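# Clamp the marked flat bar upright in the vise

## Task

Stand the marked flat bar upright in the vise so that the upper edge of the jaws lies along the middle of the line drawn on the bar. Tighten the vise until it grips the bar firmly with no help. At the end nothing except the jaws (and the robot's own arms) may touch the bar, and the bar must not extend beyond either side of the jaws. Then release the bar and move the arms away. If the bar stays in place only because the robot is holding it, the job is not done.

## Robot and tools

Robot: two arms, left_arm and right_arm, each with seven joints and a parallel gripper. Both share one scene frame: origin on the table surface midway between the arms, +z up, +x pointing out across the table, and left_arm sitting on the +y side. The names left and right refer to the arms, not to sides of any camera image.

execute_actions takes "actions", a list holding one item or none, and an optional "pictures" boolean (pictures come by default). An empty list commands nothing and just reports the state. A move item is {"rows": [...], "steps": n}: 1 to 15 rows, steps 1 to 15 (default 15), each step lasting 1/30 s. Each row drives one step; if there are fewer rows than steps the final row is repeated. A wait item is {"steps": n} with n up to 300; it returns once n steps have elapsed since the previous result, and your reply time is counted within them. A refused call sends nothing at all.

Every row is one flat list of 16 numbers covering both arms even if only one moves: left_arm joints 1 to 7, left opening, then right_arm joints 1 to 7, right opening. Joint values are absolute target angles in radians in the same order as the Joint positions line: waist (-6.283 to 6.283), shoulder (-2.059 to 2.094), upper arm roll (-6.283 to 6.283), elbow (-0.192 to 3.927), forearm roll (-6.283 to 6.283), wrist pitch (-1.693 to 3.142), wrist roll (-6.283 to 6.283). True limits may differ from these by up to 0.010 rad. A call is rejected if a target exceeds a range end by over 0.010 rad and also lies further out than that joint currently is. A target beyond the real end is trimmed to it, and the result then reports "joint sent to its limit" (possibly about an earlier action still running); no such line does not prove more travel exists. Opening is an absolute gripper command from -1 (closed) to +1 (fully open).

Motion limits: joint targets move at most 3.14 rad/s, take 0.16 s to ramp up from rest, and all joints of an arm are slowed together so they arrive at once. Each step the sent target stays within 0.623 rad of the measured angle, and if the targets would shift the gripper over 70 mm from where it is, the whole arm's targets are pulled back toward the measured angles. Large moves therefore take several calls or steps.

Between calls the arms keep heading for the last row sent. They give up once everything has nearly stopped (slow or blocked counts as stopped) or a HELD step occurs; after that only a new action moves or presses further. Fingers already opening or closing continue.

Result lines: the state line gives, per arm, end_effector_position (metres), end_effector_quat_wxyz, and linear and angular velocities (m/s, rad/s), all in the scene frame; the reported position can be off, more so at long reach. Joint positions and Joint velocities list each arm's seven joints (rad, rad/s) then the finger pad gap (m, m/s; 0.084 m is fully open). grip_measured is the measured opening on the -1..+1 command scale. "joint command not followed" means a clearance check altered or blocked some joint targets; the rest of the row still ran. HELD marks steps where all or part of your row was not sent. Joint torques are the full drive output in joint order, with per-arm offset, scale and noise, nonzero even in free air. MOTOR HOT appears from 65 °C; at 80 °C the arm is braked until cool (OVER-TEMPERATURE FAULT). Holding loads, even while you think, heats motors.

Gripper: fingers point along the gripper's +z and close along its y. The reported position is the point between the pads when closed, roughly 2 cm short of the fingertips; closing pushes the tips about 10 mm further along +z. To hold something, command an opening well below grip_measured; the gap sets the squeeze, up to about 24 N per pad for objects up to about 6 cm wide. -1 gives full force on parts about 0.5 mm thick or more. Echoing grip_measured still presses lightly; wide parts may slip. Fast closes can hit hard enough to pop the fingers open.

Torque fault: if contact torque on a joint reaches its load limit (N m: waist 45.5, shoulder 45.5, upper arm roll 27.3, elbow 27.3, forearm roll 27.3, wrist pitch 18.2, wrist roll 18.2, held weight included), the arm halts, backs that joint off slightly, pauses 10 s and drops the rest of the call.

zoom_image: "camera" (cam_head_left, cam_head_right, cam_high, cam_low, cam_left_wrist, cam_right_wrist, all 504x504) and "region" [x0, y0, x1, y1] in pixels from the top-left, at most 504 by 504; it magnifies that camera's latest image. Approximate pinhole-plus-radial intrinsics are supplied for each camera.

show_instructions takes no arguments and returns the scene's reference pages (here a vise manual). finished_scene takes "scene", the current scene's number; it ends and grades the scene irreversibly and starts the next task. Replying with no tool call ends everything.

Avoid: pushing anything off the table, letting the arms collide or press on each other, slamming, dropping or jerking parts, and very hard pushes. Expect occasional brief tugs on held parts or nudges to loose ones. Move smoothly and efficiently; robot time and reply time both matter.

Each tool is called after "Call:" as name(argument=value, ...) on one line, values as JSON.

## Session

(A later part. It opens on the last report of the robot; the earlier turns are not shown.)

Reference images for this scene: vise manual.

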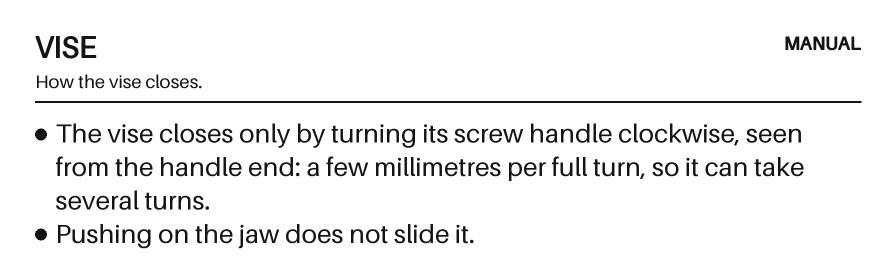

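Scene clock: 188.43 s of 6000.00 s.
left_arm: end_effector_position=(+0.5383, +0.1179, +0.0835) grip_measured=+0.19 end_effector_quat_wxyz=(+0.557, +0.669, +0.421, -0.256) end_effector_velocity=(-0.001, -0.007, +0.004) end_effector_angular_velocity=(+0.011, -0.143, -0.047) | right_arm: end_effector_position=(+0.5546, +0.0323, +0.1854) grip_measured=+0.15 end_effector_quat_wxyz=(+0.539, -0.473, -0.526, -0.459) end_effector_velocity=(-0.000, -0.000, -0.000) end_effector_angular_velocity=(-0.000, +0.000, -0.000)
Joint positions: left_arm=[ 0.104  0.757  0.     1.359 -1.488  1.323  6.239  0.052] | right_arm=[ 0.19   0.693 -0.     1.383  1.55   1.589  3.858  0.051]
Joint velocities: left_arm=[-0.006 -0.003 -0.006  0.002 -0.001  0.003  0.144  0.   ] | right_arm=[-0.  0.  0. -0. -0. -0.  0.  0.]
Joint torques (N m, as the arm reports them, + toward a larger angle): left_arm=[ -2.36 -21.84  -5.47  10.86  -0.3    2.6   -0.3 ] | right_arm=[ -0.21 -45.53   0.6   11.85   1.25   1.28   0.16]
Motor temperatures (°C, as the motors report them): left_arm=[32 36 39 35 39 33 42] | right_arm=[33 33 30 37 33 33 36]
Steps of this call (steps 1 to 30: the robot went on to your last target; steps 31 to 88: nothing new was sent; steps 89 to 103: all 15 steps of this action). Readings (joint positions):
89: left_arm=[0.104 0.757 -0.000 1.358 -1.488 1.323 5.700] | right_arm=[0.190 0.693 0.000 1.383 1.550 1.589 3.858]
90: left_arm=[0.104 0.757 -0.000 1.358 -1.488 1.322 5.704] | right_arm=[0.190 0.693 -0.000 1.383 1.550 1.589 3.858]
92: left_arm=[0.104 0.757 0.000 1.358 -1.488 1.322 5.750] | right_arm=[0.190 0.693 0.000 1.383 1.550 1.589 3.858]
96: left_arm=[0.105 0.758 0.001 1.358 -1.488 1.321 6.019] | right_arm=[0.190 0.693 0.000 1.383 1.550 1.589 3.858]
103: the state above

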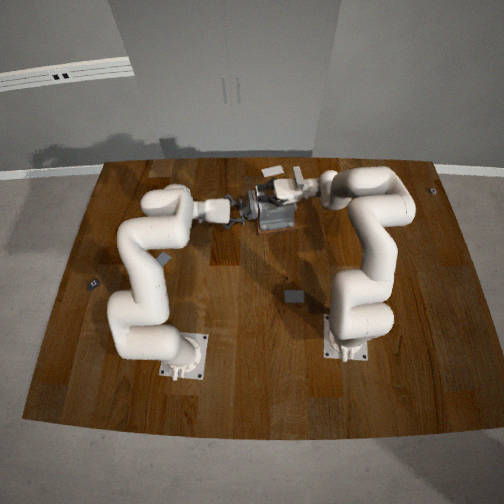

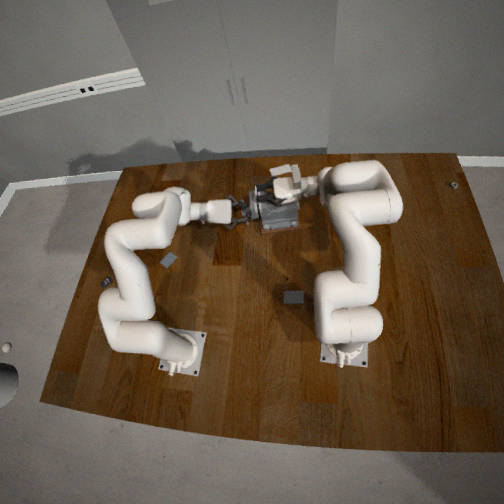

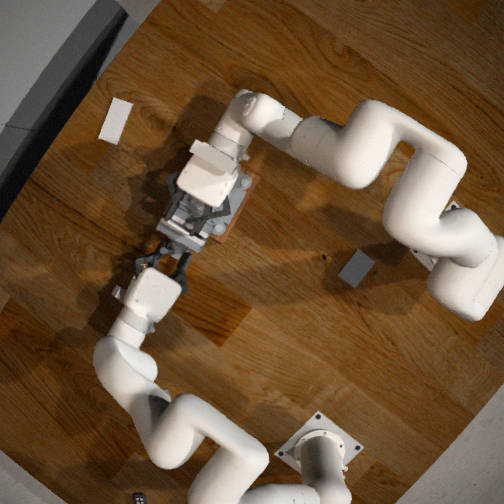

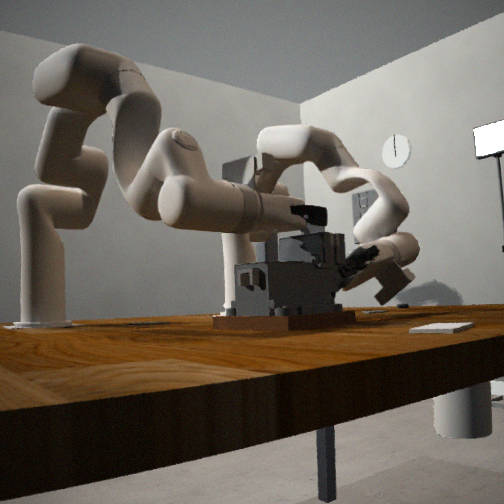

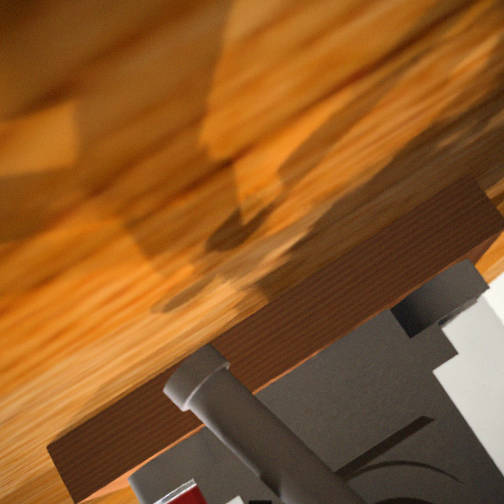

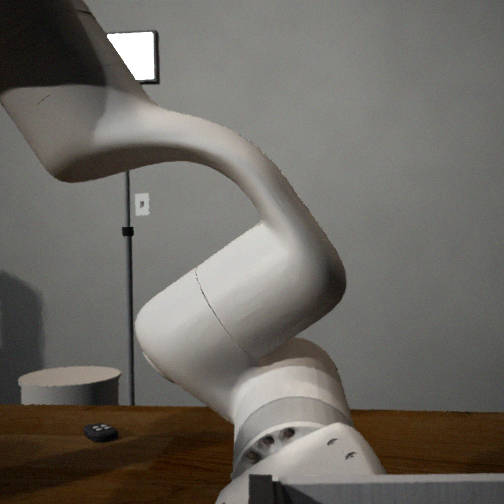

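Call:
execute_actions(actions=[{"rows":[[0.104,0.757,0,1.3585,-1.488,1.3225,5.9,0.2,0.19,0.6934,0,1.3828,1.55,1.5892,3.858,-0.6],[0.104,0.757,0,1.3585,-1.488,1.3225,5.9,0.2,0.19,0.6934,0,1.3828,1.55,1.5892,3.858,-0.6],[0.104,0.757,0,1.3585,-1.488,1.3225,5.9,0.2,0.19,0.6934,0,1.3828,1.55,1.5892,3.858,-0.6],[0.15,0.757,0,1.3585,-1.451,1.348,5.9,0.2,0.19,0.6934,0,1.3828,1.55,1.5892,3.858,-0.6],[0.15,0.757,0,1.3585,-1.451,1.348,5.9,0.2,0.19,0.6934,0,1.3828,1.55,1.5892,3.858,-0.6],[0.15,0.757,0,1.3585,-1.451,1.348,5.9,0.2,0.19,0.6934,0,1.3828,1.55,1.5892,3.858,-0.6],[0.2,0.757,0,1.3585,-1.412,1.376,5.9,0.2,0.19,0.6934,0,1.3828,1.55,1.5892,3.858,-0.6]]}], pictures=false)

Call:
execute_actions(actions=[{"rows":[[0.2,0.757,0,1.3585,-1.412,1.376,2.5,0.3,0.19,0.6934,0,1.3828,1.55,1.5892,3.858,-0.6]]}], pictures=false)

Call:
execute_actions(actions=[{"steps":25}], pictures=false)

Call:
execute_actions(actions=[{"rows":[[0.24,0.84,0,1.405,-1.45,1.5,2.55,0.3,0.19,0.6934,0,1.3828,1.55,1.5892,3.858,-0.6],[0.24,0.84,0,1.405,-1.45,1.5,2.55,0.3,0.19,0.6934,0,1.3828,1.55,1.5892,3.858,-0.6],[0.24,0.84,0,1.405,-1.45,1.5,2.55,0.3,0.19,0.6934,0,1.3828,1.55,1.5892,3.858,-0.6],[0.24,0.84,0,1.405,-1.45,1.5,2.55,0.3,0.19,0.6934,0,1.3828,1.55,1.5892,3.858,-0.6],[0.263,0.921,0,1.4526,-1.502,1.611,2.6,0.3,0.19,0.6934,0,1.3828,1.55,1.5892,3.858,-0.6]]}], pictures=false)

Call:
execute_actions(actions=[{"steps":10}])

Scene clock: 209.70 s of 6000.00 s.
left_arm: end_effector_position=(+0.5339, +0.1675, +0.0812) grip_measured=+0.19 end_effector_quat_wxyz=(+0.505, +0.586, +0.532, -0.345) end_effector_velocity=(-0.016, -0.041, +0.022) end_effector_angular_velocity=(-0.081, +0.034, -0.097) | right_arm: end_effector_position=(+0.5546, +0.0323, +0.1854) grip_measured=+0.15 end_effector_quat_wxyz=(+0.539, -0.473, -0.526, -0.459) end_effector_velocity=(+0.001, -0.001, +0.000) end_effector_angular_velocity=(+0.000, -0.001, -0.002)
Joint positions: left_arm=[ 0.199  0.758  0.005  1.357 -1.415  1.372  5.904  0.052] | right_arm=[ 0.19   0.693 -0.     1.383  1.55   1.589  3.858  0.051]
Joint velocities: left_arm=[ 0.016 -0.006 -0.08   0.008  0.044  0.056 -0.053 -0.   ] | right_arm=[-0.002 -0.    -0.     0.001 -0.     0.    -0.001  0.   ]
Joint torques (N m, as the arm reports them, + toward a larger angle): left_arm=[ -3.98 -21.75  -5.41  11.7   -1.32   1.69  -0.06] | right_arm=[ -0.33 -45.38   0.44  11.78   1.27   1.44   0.47]
Motor temperatures (°C, as the motors report them): left_arm=[32 36 39 34 39 33 42] | right_arm=[33 33 30 37 33 33 36]
Steps of this call (steps 1 to 30: the robot went on to your last target; steps 31 to 623: nothing new was sent; steps 624 to 638: all 15 steps of this action). Readings (joint positions):
624: left_arm=[0.104 0.757 0.000 1.359 -1.488 1.323 6.250] | right_arm=[0.190 0.693 -0.000 1.383 1.550 1.589 3.858]
625: left_arm=[0.104 0.757 -0.000 1.358 -1.488 1.323 6.246] | right_arm=[0.190 0.693 0.000 1.383 1.550 1.589 3.858]
627: left_arm=[0.104 0.757 -0.000 1.358 -1.487 1.323 6.200] | right_arm=[0.190 0.693 -0.000 1.383 1.550 1.589 3.858]
631: left_arm=[0.118 0.757 -0.005 1.359 -1.474 1.334 5.995] | right_arm=[0.190 0.693 -0.000 1.383 1.550 1.589 3.858]
638: the state above

Scene clock: 210.20 s of 6000.00 s.
left_arm: end_effector_position=(+0.5330, +0.1649, +0.0830) grip_measured=+0.29 end_effector_quat_wxyz=(+0.283, +0.271, +0.742, -0.544) end_effector_velocity=(+0.001, +0.001, +0.000) end_effector_angular_velocity=(-0.334, +2.561, +0.661) | right_arm: end_effector_position=(+0.5546, +0.0323, +0.1854) grip_measured=+0.15 end_effector_quat_wxyz=(+0.539, -0.473, -0.526, -0.459) end_effector_velocity=(+0.000, +0.000, +0.000) end_effector_angular_velocity=(+0.000, -0.003, +0.001)
Joint positions: left_arm=[ 0.2    0.757 -0.     1.358 -1.412  1.376  4.928  0.056] | right_arm=[ 0.19   0.693 -0.     1.383  1.55   1.589  3.858  0.051]
Joint velocities: left_arm=[ 0.001 -0.001  0.     0.001  0.001 -0.001 -2.667 -0.   ] | right_arm=[ 0.    -0.     0.     0.001  0.    -0.    -0.002 -0.   ]
Joint torques (N m, as the arm reports them, + toward a larger angle): left_arm=[ -0.11 -22.04  -2.24  11.57  -0.93   1.76  -0.55] | right_arm=[  0.06 -45.24   0.85  11.58   1.32   1.2    0.32]
Motor temperatures (°C, as the motors report them): left_arm=[32 36 39 34 39 33 42] | right_arm=[33 33 30 37 33 33 36]
Steps of this call (steps 1 to 15: all 15 steps of this action). Readings (joint positions):
1: left_arm=[0.199 0.758 0.002 1.358 -1.414 1.374 5.903] | right_arm=[0.190 0.693 -0.000 1.383 1.550 1.589 3.858]
2: left_arm=[0.198 0.757 -0.000 1.358 -1.413 1.375 5.898] | right_arm=[0.190 0.693 -0.000 1.383 1.550 1.589 3.858]
4: left_arm=[0.198 0.757 -0.002 1.358 -1.413 1.376 5.851] | right_arm=[0.190 0.693 0.000 1.383 1.550 1.589 3.858]
8: left_arm=[0.199 0.757 -0.001 1.358 -1.412 1.376 5.564] | right_arm=[0.190 0.693 0.000 1.383 1.550 1.589 3.858]
15: the state above

Scene clock: 211.03 s of 6000.00 s.
left_arm: end_effector_position=(+0.5331, +0.1651, +0.0830) grip_measured=+0.29 end_effector_quat_wxyz=(+0.360, +0.543, -0.574, +0.497) end_effector_velocity=(+0.001, +0.000, +0.000) end_effector_angular_velocity=(-0.266, +2.019, +0.523) | right_arm: end_effector_position=(+0.5546, +0.0323, +0.1854) grip_measured=+0.15 end_effector_quat_wxyz=(+0.539, -0.473, -0.526, -0.459) end_effector_velocity=(+0.001, -0.001, +0.000) end_effector_angular_velocity=(+0.000, -0.001, -0.001)
Joint positions: left_arm=[ 0.2    0.757  0.     1.359 -1.412  1.376  2.713  0.056] | right_arm=[0.19  0.693 0.    1.383 1.55  1.589 3.858 0.051]
Joint velocities: left_arm=[-0.     0.     0.001  0.    -0.003 -0.001 -2.102  0.   ] | right_arm=[-0.001  0.    -0.     0.001  0.     0.    -0.    -0.   ]
Joint torques (N m, as the arm reports them, + toward a larger angle): left_arm=[ -0.58 -22.43  -2.64  11.47  -1.1    1.85   0.79] | right_arm=[ -0.11 -44.86   0.54  11.7    1.06   1.32   0.43]
Motor temperatures (°C, as the motors report them): left_arm=[32 36 39 34 39 33 42] | right_arm=[33 33 30 37 33 33 36]
Steps of this call (steps 1 to 25: the robot went on to your last target). Readings (joint positions):
1: left_arm=[0.200 0.757 -0.000 1.358 -1.412 1.376 4.838] | right_arm=[0.190 0.693 -0.000 1.383 1.550 1.589 3.858]
2: left_arm=[0.200 0.757 -0.000 1.358 -1.412 1.376 4.749] | right_arm=[0.190 0.693 -0.000 1.383 1.550 1.589 3.858]
4: left_arm=[0.200 0.757 -0.000 1.358 -1.412 1.376 4.570] | right_arm=[0.190 0.693 0.000 1.383 1.550 1.589 3.858]
8: left_arm=[0.200 0.757 -0.000 1.358 -1.412 1.376 4.212] | right_arm=[0.190 0.693 -0.000 1.383 1.550 1.589 3.858]
25: the state above

Scene clock: 211.53 s of 6000.00 s.
left_arm: end_effector_position=(+0.5337, +0.1737, +0.0807) grip_measured=+0.29 end_effector_quat_wxyz=(+0.468, +0.536, -0.464, +0.528) end_effector_velocity=(+0.012, -0.008, +0.029) end_effector_angular_velocity=(-0.068, -0.073, -0.015) | right_arm: end_effector_position=(+0.5546, +0.0323, +0.1854) grip_measured=+0.15 end_effector_quat_wxyz=(+0.539, -0.473, -0.526, -0.459) end_effector_velocity=(-0.001, +0.001, -0.000) end_effector_angular_velocity=(-0.000, +0.004, +0.001)
Joint positions: left_arm=[ 0.262  0.918 -0.     1.451 -1.5    1.606  2.598  0.056] | right_arm=[ 0.19   0.693 -0.     1.383  1.55   1.589  3.858  0.051]
Joint velocities: left_arm=[ 0.003  0.008 -0.014  0.049 -0.027  0.064  0.021 -0.   ] | right_arm=[ 0.001  0.     0.    -0.001  0.    -0.     0.002  0.   ]
Joint torques (N m, as the arm reports them, + toward a larger angle): left_arm=[ -0.55 -22.12  -3.06  10.68  -0.84   2.23  -0.29] | right_arm=[ -0.44 -45.26   0.82  11.77   1.05   1.4    0.32]
Motor temperatures (°C, as the motors report them): left_arm=[32 36 39 34 39 33 42] | right_arm=[33 33 30 37 33 33 36]
Steps of this call (steps 1 to 15: all 15 steps of this action). Readings (joint positions):
1: left_arm=[0.200 0.757 0.000 1.359 -1.412 1.376 2.649] | right_arm=[0.190 0.693 0.000 1.383 1.550 1.589 3.858]
2: left_arm=[0.201 0.758 -0.000 1.360 -1.413 1.379 2.599] | right_arm=[0.190 0.693 0.000 1.383 1.550 1.589 3.858]
4: left_arm=[0.210 0.778 -0.002 1.375 -1.424 1.414 2.551] | right_arm=[0.190 0.693 -0.000 1.383 1.550 1.589 3.858]
8: left_arm=[0.244 0.860 0.001 1.416 -1.464 1.525 2.569] | right_arm=[0.190 0.693 0.000 1.383 1.550 1.589 3.858]
15: the state above

Scene clock: 211.87 s of 6000.00 s.
left_arm: end_effector_position=(+0.5339, +0.1740, +0.0811) grip_measured=+0.29 end_effector_quat_wxyz=(+0.469, +0.535, -0.463, +0.529) end_effector_velocity=(-0.000, +0.000, -0.001) end_effector_angular_velocity=(-0.000, +0.001, -0.001) | right_arm: end_effector_position=(+0.5546, +0.0323, +0.1854) grip_measured=+0.15 end_effector_quat_wxyz=(+0.539, -0.473, -0.526, -0.459) end_effector_velocity=(-0.000, +0.000, -0.000) end_effector_angular_velocity=(-0.001, +0.002, +0.001)
Joint positions: left_arm=[ 0.263  0.921 -0.     1.453 -1.502  1.611  2.6    0.056] | right_arm=[0.19  0.693 0.    1.383 1.55  1.589 3.858 0.051]
Joint velocities: left_arm=[ 0.     0.001  0.     0.001  0.001  0.    -0.     0.   ] | right_arm=[ 0.001  0.    -0.    -0.    -0.    -0.     0.002  0.   ]
Joint torques (N m, as the arm reports them, + toward a larger angle): left_arm=[ -0.48 -22.55  -3.42  10.86  -1.47   2.06  -0.03] | right_arm=[ -0.19 -45.79   0.86  11.71   1.36   1.3    0.29]
Motor temperatures (°C, as the motors report them): left_arm=[32 36 39 34 39 33 42] | right_arm=[33 33 30 37 33 33 36]
Steps of this call (steps 1 to 10: the robot went on to your last target). Readings (joint positions):
1: left_arm=[0.262 0.918 -0.001 1.452 -1.501 1.608 2.599] | right_arm=[0.190 0.693 -0.000 1.383 1.550 1.589 3.858]
2: left_arm=[0.262 0.919 -0.001 1.453 -1.501 1.609 2.599] | right_arm=[0.190 0.693 -0.000 1.383 1.550 1.589 3.858]
4: left_arm=[0.262 0.919 -0.001 1.453 -1.502 1.610 2.600] | right_arm=[0.190 0.693 -0.000 1.383 1.550 1.589 3.858]
8: left_arm=[0.263 0.920 -0.000 1.453 -1.502 1.611 2.600] | right_arm=[0.190 0.693 0.000 1.383 1.550 1.589 3.858]
10: the state above

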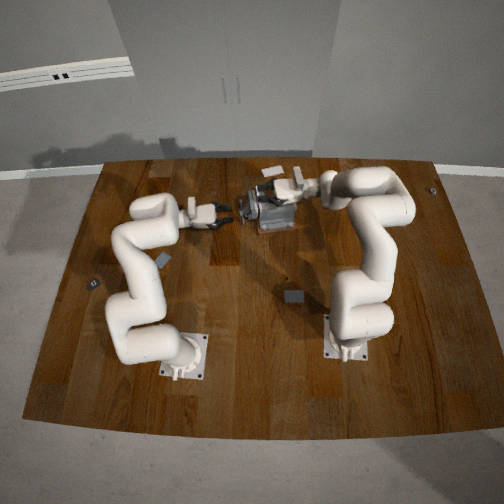

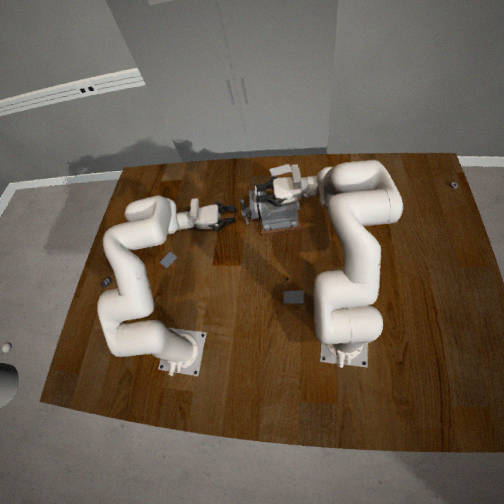

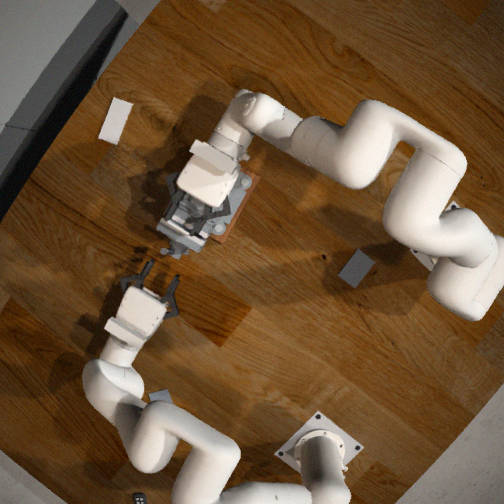

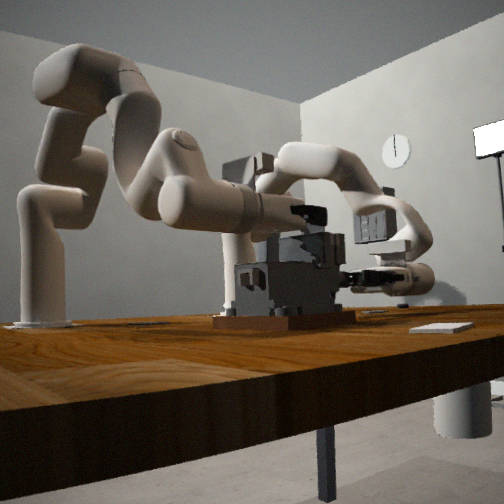

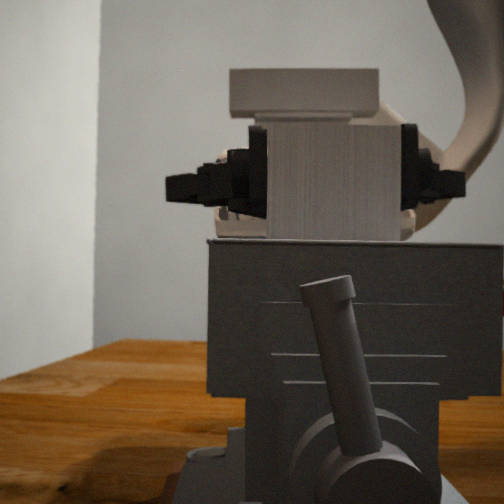

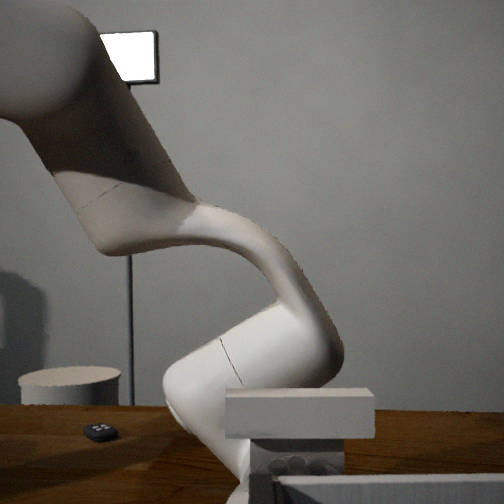

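Call:
execute_actions(actions=[{"rows":[[0.233,0.9143,0,1.4394,-1.528,1.596,2.5,0.3,0.19,0.6934,0,1.3828,1.55,1.5892,3.858,-0.6],[0.233,0.9143,0,1.4394,-1.528,1.596,2.5,0.3,0.19,0.6934,0,1.3828,1.55,1.5892,3.858,-0.6],[0.233,0.9143,0,1.4394,-1.528,1.596,2.5,0.3,0.19,0.6934,0,1.3828,1.55,1.5892,3.858,-0.6],[0.203,0.9143,0,1.4394,-1.5535,1.581,2.5,0.3,0.19,0.6934,0,1.3828,1.55,1.5892,3.858,-0.6],[0.203,0.9143,0,1.4394,-1.5535,1.581,2.5,0.3,0.19,0.6934,0,1.3828,1.55,1.5892,3.858,-0.6],[0.203,0.9143,0,1.4394,-1.5535,1.581,2.5,0.3,0.19,0.6934,0,1.3828,1.55,1.5892,3.858,-0.6],[0.18,0.9143,0,1.4394,-1.573,1.569,2.5,0.3,0.19,0.6934,0,1.3828,1.55,1.5892,3.858,-0.6],[0.18,0.9143,0,1.4394,-1.573,1.569,2.5,0.3,0.19,0.6934,0,1.3828,1.55,1.5892,3.858,-0.6],[0.18,0.9143,0,1.4394,-1.573,1.569,2.5,0.3,0.19,0.6934,0,1.3828,1.55,1.5892,3.858,-0.6],[0.158,0.9143,0,1.4394,-1.592,1.558,2.5,0.3,0.19,0.6934,0,1.3828,1.55,1.5892,3.858,-0.6]]}], pictures=false)

Call:
execute_actions(actions=[{"rows":[[0.148,0.9143,0,1.4394,-1.601,1.553,2.5,0.3,0.19,0.6934,0,1.3828,1.55,1.5892,3.858,-0.6]]}])

Call:
zoom_image(camera="cam_high", region=[120,200,220,290])

Scene clock: 226.53 s of 6000.00 s.
left_arm: end_effector_position=(+0.5385, +0.1238, +0.0812) grip_measured=+0.29 end_effector_quat_wxyz=(+0.497, +0.557, -0.435, +0.504) end_effector_velocity=(+0.003, -0.050, +0.001) end_effector_angular_velocity=(-0.004, +0.009, -0.007) | right_arm: end_effector_position=(+0.5546, +0.0323, +0.1854) grip_measured=+0.15 end_effector_quat_wxyz=(+0.539, -0.473, -0.526, -0.459) end_effector_velocity=(+0.001, -0.001, +0.000) end_effector_angular_velocity=(-0.000, +0.000, -0.002)
Joint positions: left_arm=[ 0.164  0.914 -0.001  1.439 -1.586  1.562  2.501  0.056] | right_arm=[0.19  0.693 0.    1.383 1.55  1.589 3.858 0.051]
Joint velocities: left_arm=[-0.094 -0.001 -0.005 -0.002 -0.077 -0.046 -0.007 -0.   ] | right_arm=[-0.002  0.     0.     0.001 -0.    -0.     0.    -0.   ]
Joint torques (N m, as the arm reports them, + toward a larger angle): left_arm=[  2.31 -22.33  -1.02  10.77  -1.25   1.96  -0.34] | right_arm=[ -0.37 -45.17   0.69  11.9    1.21   1.4    0.23]
Motor temperatures (°C, as the motors report them): left_arm=[32 36 39 34 39 33 42] | right_arm=[33 33 30 37 33 33 36]
Steps of this call (steps 1 to 15: the robot went on to your last target; steps 16 to 425: nothing new was sent; steps 426 to 440: all 15 steps of this action). Readings (joint positions):
426: left_arm=[0.263 0.921 0.000 1.453 -1.502 1.611 2.600] | right_arm=[0.190 0.693 -0.000 1.383 1.550 1.589 3.858]
427: left_arm=[0.262 0.921 0.000 1.452 -1.503 1.610 2.596] | right_arm=[0.190 0.693 0.000 1.383 1.550 1.589 3.858]
429: left_arm=[0.253 0.919 0.002 1.448 -1.512 1.605 2.562] | right_arm=[0.190 0.693 0.000 1.383 1.550 1.589 3.858]
433: left_arm=[0.214 0.915 -0.001 1.441 -1.543 1.587 2.513] | right_arm=[0.190 0.693 -0.000 1.383 1.550 1.589 3.858]
440: the state above

Scene clock: 227.03 s of 6000.00 s.
left_arm: end_effector_position=(+0.5400, +0.1167, +0.0808) grip_measured=+0.29 end_effector_quat_wxyz=(+0.496, +0.559, -0.434, +0.504) end_effector_velocity=(-0.001, -0.003, +0.001) end_effector_angular_velocity=(-0.003, -0.000, -0.003) | right_arm: end_effector_position=(+0.5546, +0.0323, +0.1854) grip_measured=+0.15 end_effector_quat_wxyz=(+0.539, -0.473, -0.526, -0.459) end_effector_velocity=(+0.000, -0.001, +0.000) end_effector_angular_velocity=(+0.000, -0.000, -0.001)
Joint positions: left_arm=[ 0.148  0.914  0.     1.439 -1.601  1.553  2.5    0.056] | right_arm=[ 0.19   0.693 -0.     1.383  1.55   1.589  3.858  0.051]
Joint velocities: left_arm=[-0.002  0.    -0.003 -0.    -0.001  0.     0.    -0.   ] | right_arm=[-0.001 -0.    -0.     0.     0.    -0.    -0.    -0.   ]
Joint torques (N m, as the arm reports them, + toward a larger angle): left_arm=[ -0.66 -22.33  -3.13  11.18  -1.22   2.11  -0.24] | right_arm=[ -0.46 -44.82   0.68  11.87   1.16   1.32   0.42]
Motor temperatures (°C, as the motors report them): left_arm=[32 36 39 34 39 33 42] | right_arm=[33 33 30 37 33 33 36]
Steps of this call (steps 1 to 15: all 15 steps of this action). Readings (joint positions):
1: left_arm=[0.162 0.914 -0.001 1.439 -1.588 1.561 2.500] | right_arm=[0.190 0.693 -0.000 1.383 1.550 1.589 3.858]
2: left_arm=[0.159 0.914 -0.001 1.439 -1.590 1.559 2.500] | right_arm=[0.190 0.693 0.000 1.383 1.550 1.589 3.858]
4: left_arm=[0.155 0.914 0.001 1.439 -1.595 1.556 2.500] | right_arm=[0.190 0.693 -0.000 1.383 1.550 1.589 3.858]
8: left_arm=[0.149 0.914 -0.000 1.439 -1.600 1.554 2.500] | right_arm=[0.190 0.693 0.000 1.383 1.550 1.589 3.858]
15: the state above

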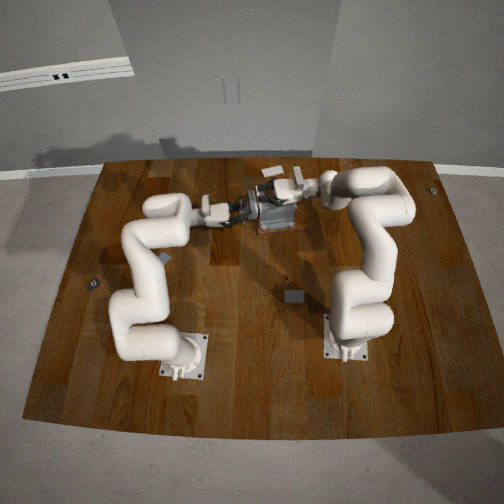

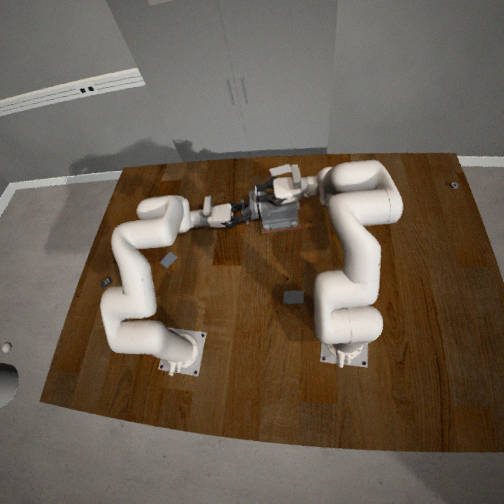

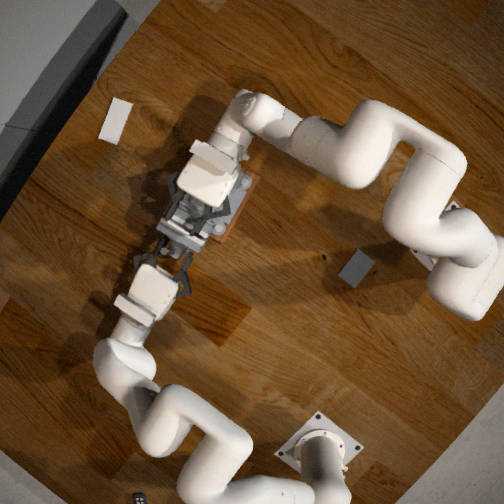

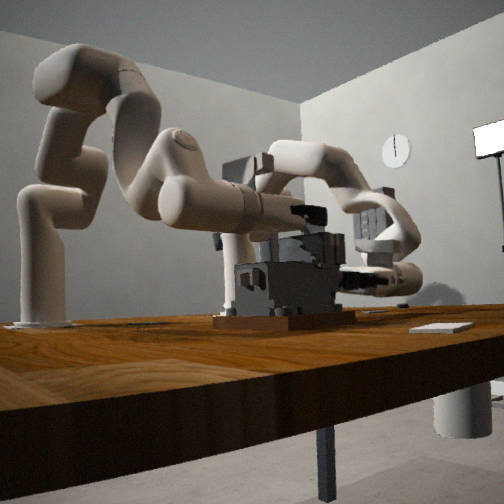

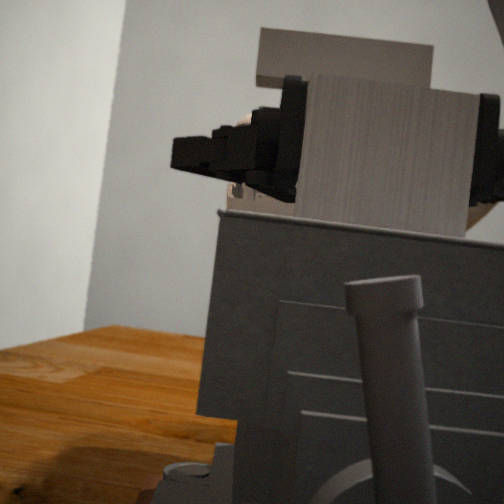

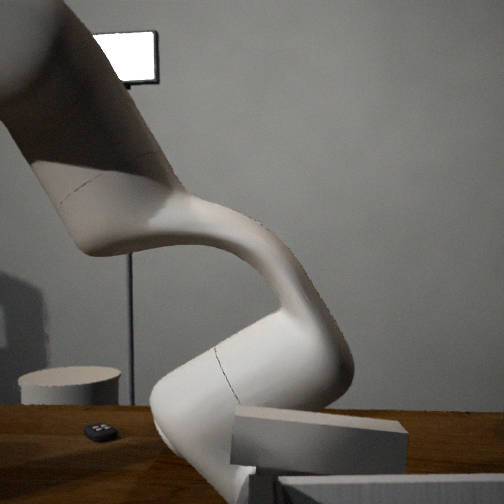

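Region (120, 200, 220, 290) of cam_high's 504x504 image, scaled by 5.040, with more detail than that image has; it fills the top 454 rows of this view, and the rest is white.

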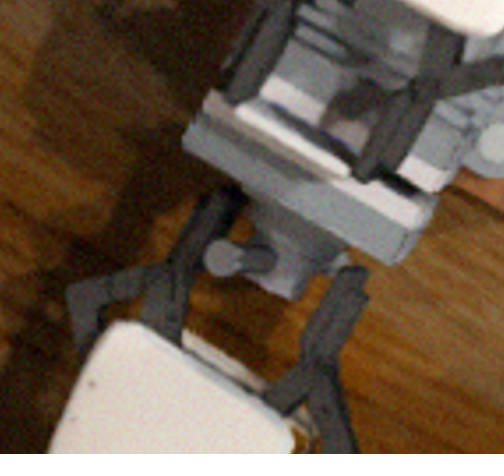

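Go 8 mm deeper, then turn.

Call:
execute_actions(actions=[{"rows":[[0.132,0.9143,0,1.4394,-1.615,1.545,2.5,0.25,0.19,0.6934,0,1.3828,1.55,1.5892,3.858,-0.6]]}], pictures=false)

Call:
execute_actions(actions=[{"rows":[[0.132,0.9143,0,1.4394,-1.615,1.545,3.2,0.2,0.19,0.6934,0,1.3828,1.55,1.5892,3.858,-0.6]]}], pictures=false)

Call:
execute_actions(actions=[{"rows":[[0.132,0.9143,0,1.4394,-1.615,1.545,3.7,0.2,0.19,0.6934,0,1.3828,1.55,1.5892,3.858,-0.6]]}], pictures=false)

Scene clock: 232.17 s of 6000.00 s.
left_arm: end_effector_position=(+0.5406, +0.1086, +0.0809) grip_measured=+0.24 end_effector_quat_wxyz=(+0.496, +0.559, -0.434, +0.504) end_effector_velocity=(-0.001, -0.002, +0.000) end_effector_angular_velocity=(-0.001, -0.000, -0.004) | right_arm: end_effector_position=(+0.5546, +0.0323, +0.1854) grip_measured=+0.15 end_effector_quat_wxyz=(+0.539, -0.473, -0.526, -0.459) end_effector_velocity=(-0.000, +0.001, -0.000) end_effector_angular_velocity=(-0.000, +0.002, +0.001)
Joint positions: left_arm=[ 0.132  0.914  0.     1.439 -1.615  1.545  2.5    0.054] | right_arm=[0.19  0.693 0.    1.383 1.55  1.589 3.858 0.051]
Joint velocities: left_arm=[-0.003  0.    -0.002 -0.     0.     0.     0.    -0.   ] | right_arm=[ 0.001  0.     0.    -0.     0.    -0.     0.001 -0.   ]
Joint torques (N m, as the arm reports them, + toward a larger angle): left_arm=[ -0.16 -23.33  -3.25  10.75  -1.52   2.27  -0.02] | right_arm=[ -0.73 -45.31   0.71  11.49   1.26   1.28   0.43]
Motor temperatures (°C, as the motors report them): left_arm=[32 36 39 34 39 33 42] | right_arm=[33 33 30 37 33 33 36]
Steps of this call (steps 1 to 15: the robot went on to your last target; steps 16 to 139: nothing new was sent; steps 140 to 154: all 15 steps of this action). Readings (joint positions):
140: left_arm=[0.148 0.914 0.000 1.439 -1.601 1.553 2.500] | right_arm=[0.190 0.693 -0.000 1.383 1.550 1.589 3.858]
141: left_arm=[0.147 0.914 0.001 1.439 -1.603 1.552 2.500] | right_arm=[0.190 0.693 0.000 1.383 1.550 1.589 3.858]
143: left_arm=[0.141 0.914 0.001 1.439 -1.608 1.549 2.500] | right_arm=[0.190 0.693 -0.000 1.383 1.550 1.589 3.858]
147: left_arm=[0.133 0.914 -0.001 1.439 -1.614 1.546 2.500] | right_arm=[0.190 0.693 -0.000 1.383 1.550 1.589 3.858]
154: the state above

Scene clock: 232.67 s of 6000.00 s.
left_arm: end_effector_position=(+0.5409, +0.1095, +0.0805) grip_measured=+0.19 end_effector_quat_wxyz=(+0.299, +0.383, -0.595, +0.640) end_effector_velocity=(-0.000, -0.001, +0.001) end_effector_angular_velocity=(+0.038, -0.294, -0.003) | right_arm: end_effector_position=(+0.5546, +0.0323, +0.1854) grip_measured=+0.15 end_effector_quat_wxyz=(+0.539, -0.473, -0.526, -0.459) end_effector_velocity=(+0.000, -0.000, -0.000) end_effector_angular_velocity=(+0.000, -0.000, -0.000)
Joint positions: left_arm=[ 0.133  0.914  0.001  1.439 -1.615  1.545  3.178  0.052] | right_arm=[0.19  0.693 0.    1.383 1.55  1.589 3.858 0.051]
Joint velocities: left_arm=[ 0.    -0.    -0.002  0.     0.002  0.001  0.296  0.   ] | right_arm=[-0.  0.  0.  0. -0.  0. -0.  0.]
Joint torques (N m, as the arm reports them, + toward a larger angle): left_arm=[ -2.63 -22.74  -6.5   10.99  -1.28   2.74  -0.7 ] | right_arm=[ -0.1  -45.2    0.73  11.77   1.05   1.35   0.3 ]
Motor temperatures (°C, as the motors report them): left_arm=[32 36 39 34 39 33 42] | right_arm=[33 33 30 37 33 33 36]
Steps of this call (steps 1 to 15: all 15 steps of this action). Readings (joint positions):
1: left_arm=[0.132 0.914 0.000 1.439 -1.615 1.545 2.500] | right_arm=[0.190 0.693 0.000 1.383 1.550 1.589 3.858]
2: left_arm=[0.132 0.914 0.000 1.439 -1.615 1.545 2.504] | right_arm=[0.190 0.693 0.000 1.383 1.550 1.589 3.858]
4: left_arm=[0.132 0.914 0.000 1.439 -1.615 1.545 2.550] | right_arm=[0.190 0.693 -0.000 1.383 1.550 1.589 3.858]
8: left_arm=[0.132 0.914 0.000 1.439 -1.615 1.545 2.835] | right_arm=[0.190 0.693 0.000 1.383 1.550 1.589 3.858]
15: the state above

Scene clock: 233.17 s of 6000.00 s.
left_arm: end_effector_position=(+0.5406, +0.1090, +0.0804) grip_measured=+0.19 end_effector_quat_wxyz=(-0.128, -0.220, +0.673, -0.695) end_effector_velocity=(+0.000, -0.000, +0.000) end_effector_angular_velocity=(+0.016, -0.115, -0.000) | right_arm: end_effector_position=(+0.5546, +0.0323, +0.1854) grip_measured=+0.15 end_effector_quat_wxyz=(+0.539, -0.473, -0.526, -0.459) end_effector_velocity=(-0.000, -0.000, -0.000) end_effector_angular_velocity=(+0.000, +0.001, -0.000)
Joint positions: left_arm=[ 0.132  0.915  0.001  1.439 -1.615  1.545  3.691  0.052] | right_arm=[ 0.19   0.693 -0.     1.383  1.55   1.589  3.858  0.051]
Joint velocities: left_arm=[ 0.    -0.    -0.     0.001  0.    -0.001  0.115 -0.   ] | right_arm=[-0.     0.001  0.    -0.     0.     0.     0.001 -0.   ]
Joint torques (N m, as the arm reports them, + toward a larger angle): left_arm=[ -4.72 -23.2   -9.06  11.76  -1.31   2.4   -0.12] | right_arm=[ -0.15 -45.15   0.7   11.79   1.3    1.17   0.2 ]
Motor temperatures (°C, as the motors report them): left_arm=[32 36 39 34 39 33 42] | right_arm=[33 33 30 37 33 33 36]
Steps of this call (steps 1 to 15: all 15 steps of this action). Readings (joint positions):
1: left_arm=[0.133 0.914 0.001 1.439 -1.615 1.544 3.186] | right_arm=[0.190 0.693 -0.000 1.383 1.550 1.589 3.858]
2: left_arm=[0.133 0.914 0.001 1.439 -1.615 1.545 3.195] | right_arm=[0.190 0.693 -0.000 1.383 1.550 1.589 3.858]
4: left_arm=[0.133 0.914 0.001 1.439 -1.615 1.545 3.246] | right_arm=[0.190 0.693 0.000 1.383 1.550 1.589 3.858]
8: left_arm=[0.133 0.914 0.001 1.439 -1.615 1.546 3.507] | right_arm=[0.190 0.693 0.000 1.383 1.550 1.589 3.858]
15: the state above

Slightly too deep; back 1.5 mm.

Call:
execute_actions(actions=[{"rows":[[0.135,0.9143,0,1.4394,-1.6124,1.5465,4.1,0.2,0.19,0.6934,0,1.3828,1.55,1.5892,3.858,-0.6]]}], pictures=false)

Call:
execute_actions(actions=[{"rows":[[0.135,0.9143,0,1.4394,-1.6124,1.5465,4.5,0.2,0.19,0.6934,0,1.3828,1.55,1.5892,3.858,-0.6]]}])

Scene clock: 236.73 s of 6000.00 s.
left_arm: end_effector_position=(+0.5403, +0.1085, +0.0814) grip_measured=+0.19 end_effector_quat_wxyz=(+0.013, -0.079, +0.702, -0.707) end_effector_velocity=(-0.000, +0.001, +0.001) end_effector_angular_velocity=(+0.009, -0.070, +0.001) | right_arm: end_effector_position=(+0.5546, +0.0323, +0.1854) grip_measured=+0.15 end_effector_quat_wxyz=(+0.539, -0.473, -0.526, -0.459) end_effector_velocity=(-0.000, -0.000, -0.000) end_effector_angular_velocity=(-0.000, +0.001, +0.000)
Joint positions: left_arm=[ 0.134  0.914 -0.002  1.44  -1.613  1.547  4.094  0.052] | right_arm=[0.19  0.693 0.    1.383 1.55  1.589 3.858 0.051]
Joint velocities: left_arm=[ 0.001 -0.001  0.001 -0.001  0.001  0.002  0.07  -0.   ] | right_arm=[-0.    -0.001  0.    -0.002 -0.     0.     0.001  0.   ]
Joint torques (N m, as the arm reports them, + toward a larger angle): left_arm=[ -3.55 -24.59  -9.21  12.71  -1.65   3.44  -0.62] | right_arm=[ -0.14 -45.19   0.71  11.8    1.09   1.14   0.46]
Motor temperatures (°C, as the motors report them): left_arm=[32 37 39 34 39 33 42] | right_arm=[33 33 30 37 33 33 36]
Steps of this call (steps 1 to 15: the robot went on to your last target; steps 16 to 92: nothing new was sent; steps 93 to 107: all 15 steps of this action). Readings (joint positions):
93: left_arm=[0.132 0.914 0.000 1.439 -1.615 1.545 3.700] | right_arm=[0.190 0.693 0.000 1.383 1.550 1.589 3.858]
94: left_arm=[0.132 0.914 0.000 1.439 -1.615 1.545 3.704] | right_arm=[0.190 0.693 0.000 1.383 1.550 1.589 3.858]
96: left_arm=[0.132 0.914 -0.000 1.440 -1.615 1.545 3.750] | right_arm=[0.190 0.693 -0.000 1.383 1.550 1.589 3.858]
100: left_arm=[0.133 0.914 -0.001 1.440 -1.613 1.546 3.976] | right_arm=[0.190 0.693 0.000 1.383 1.550 1.589 3.858]
107: the state above

Scene clock: 237.23 s of 6000.00 s.
left_arm: end_effector_position=(+0.5401, +0.1087, +0.0814) grip_measured=+0.19 end_effector_quat_wxyz=(+0.154, +0.062, +0.704, -0.691) end_effector_velocity=(+0.000, +0.001, -0.000) end_effector_angular_velocity=(+0.008, -0.067, +0.002) | right_arm: end_effector_position=(+0.5546, +0.0323, +0.1854) grip_measured=+0.15 end_effector_quat_wxyz=(+0.539, -0.473, -0.526, -0.459) end_effector_velocity=(+0.000, -0.000, +0.000) end_effector_angular_velocity=(-0.000, +0.001, +0.000)
Joint positions: left_arm=[ 0.134  0.914 -0.001  1.439 -1.612  1.547  4.494  0.052] | right_arm=[0.19  0.693 0.    1.383 1.55  1.589 3.858 0.051]
Joint velocities: left_arm=[ 0.     0.001  0.001 -0.    -0.002  0.001  0.069 -0.   ] | right_arm=[-0.    -0.     0.     0.001 -0.     0.     0.002 -0.   ]
Joint torques (N m, as the arm reports them, + toward a larger angle): left_arm=[ -1.07 -24.02  -4.75  12.24  -1.93   3.05  -0.51] | right_arm=[  0.29 -45.25   0.59  11.93   1.24   1.3    0.29]
Motor temperatures (°C, as the motors report them): left_arm=[32 37 39 34 39 33 42] | right_arm=[33 33 30 37 33 33 36]
Steps of this call (steps 1 to 15: all 15 steps of this action). Readings (joint positions):
1: left_arm=[0.134 0.914 -0.002 1.440 -1.613 1.547 4.096] | right_arm=[0.190 0.693 0.000 1.383 1.550 1.589 3.858]
2: left_arm=[0.134 0.914 -0.001 1.440 -1.613 1.547 4.102] | right_arm=[0.190 0.693 -0.000 1.383 1.550 1.589 3.858]
4: left_arm=[0.134 0.914 -0.001 1.440 -1.612 1.547 4.149] | right_arm=[0.190 0.693 0.000 1.383 1.550 1.589 3.858]
8: left_arm=[0.134 0.914 -0.002 1.440 -1.612 1.547 4.376] | right_arm=[0.190 0.693 0.000 1.383 1.550 1.589 3.858]
15: the state above

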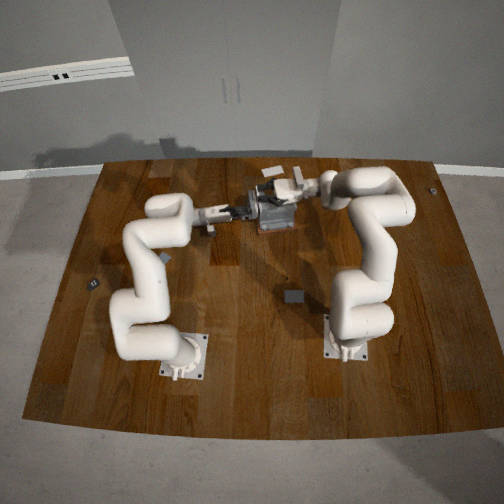

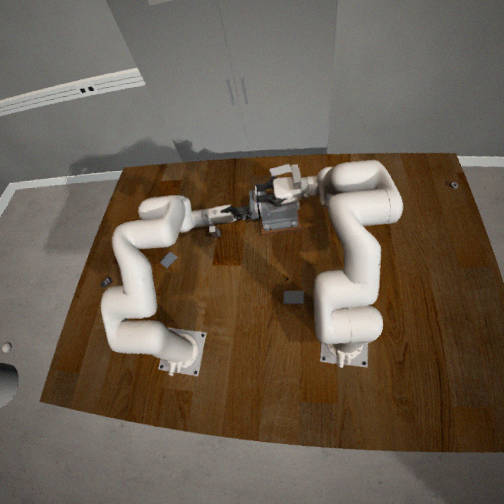

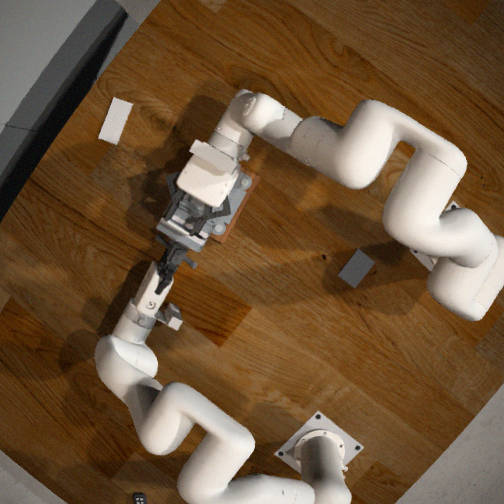

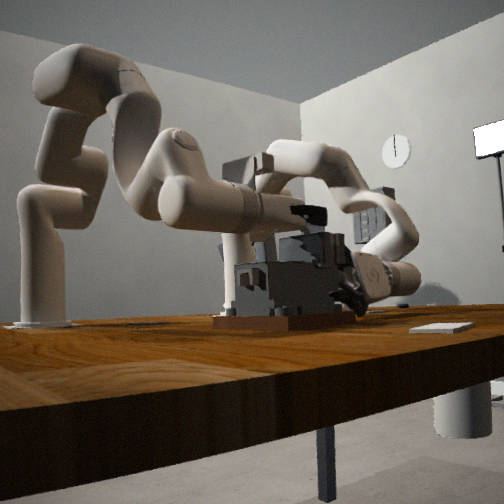

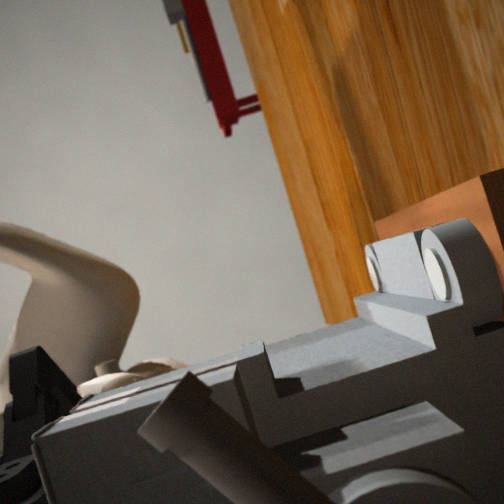

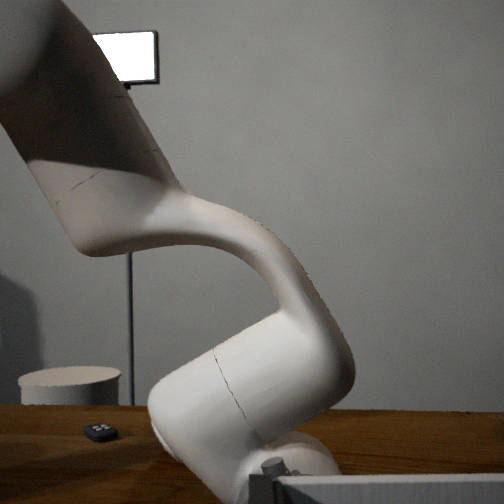

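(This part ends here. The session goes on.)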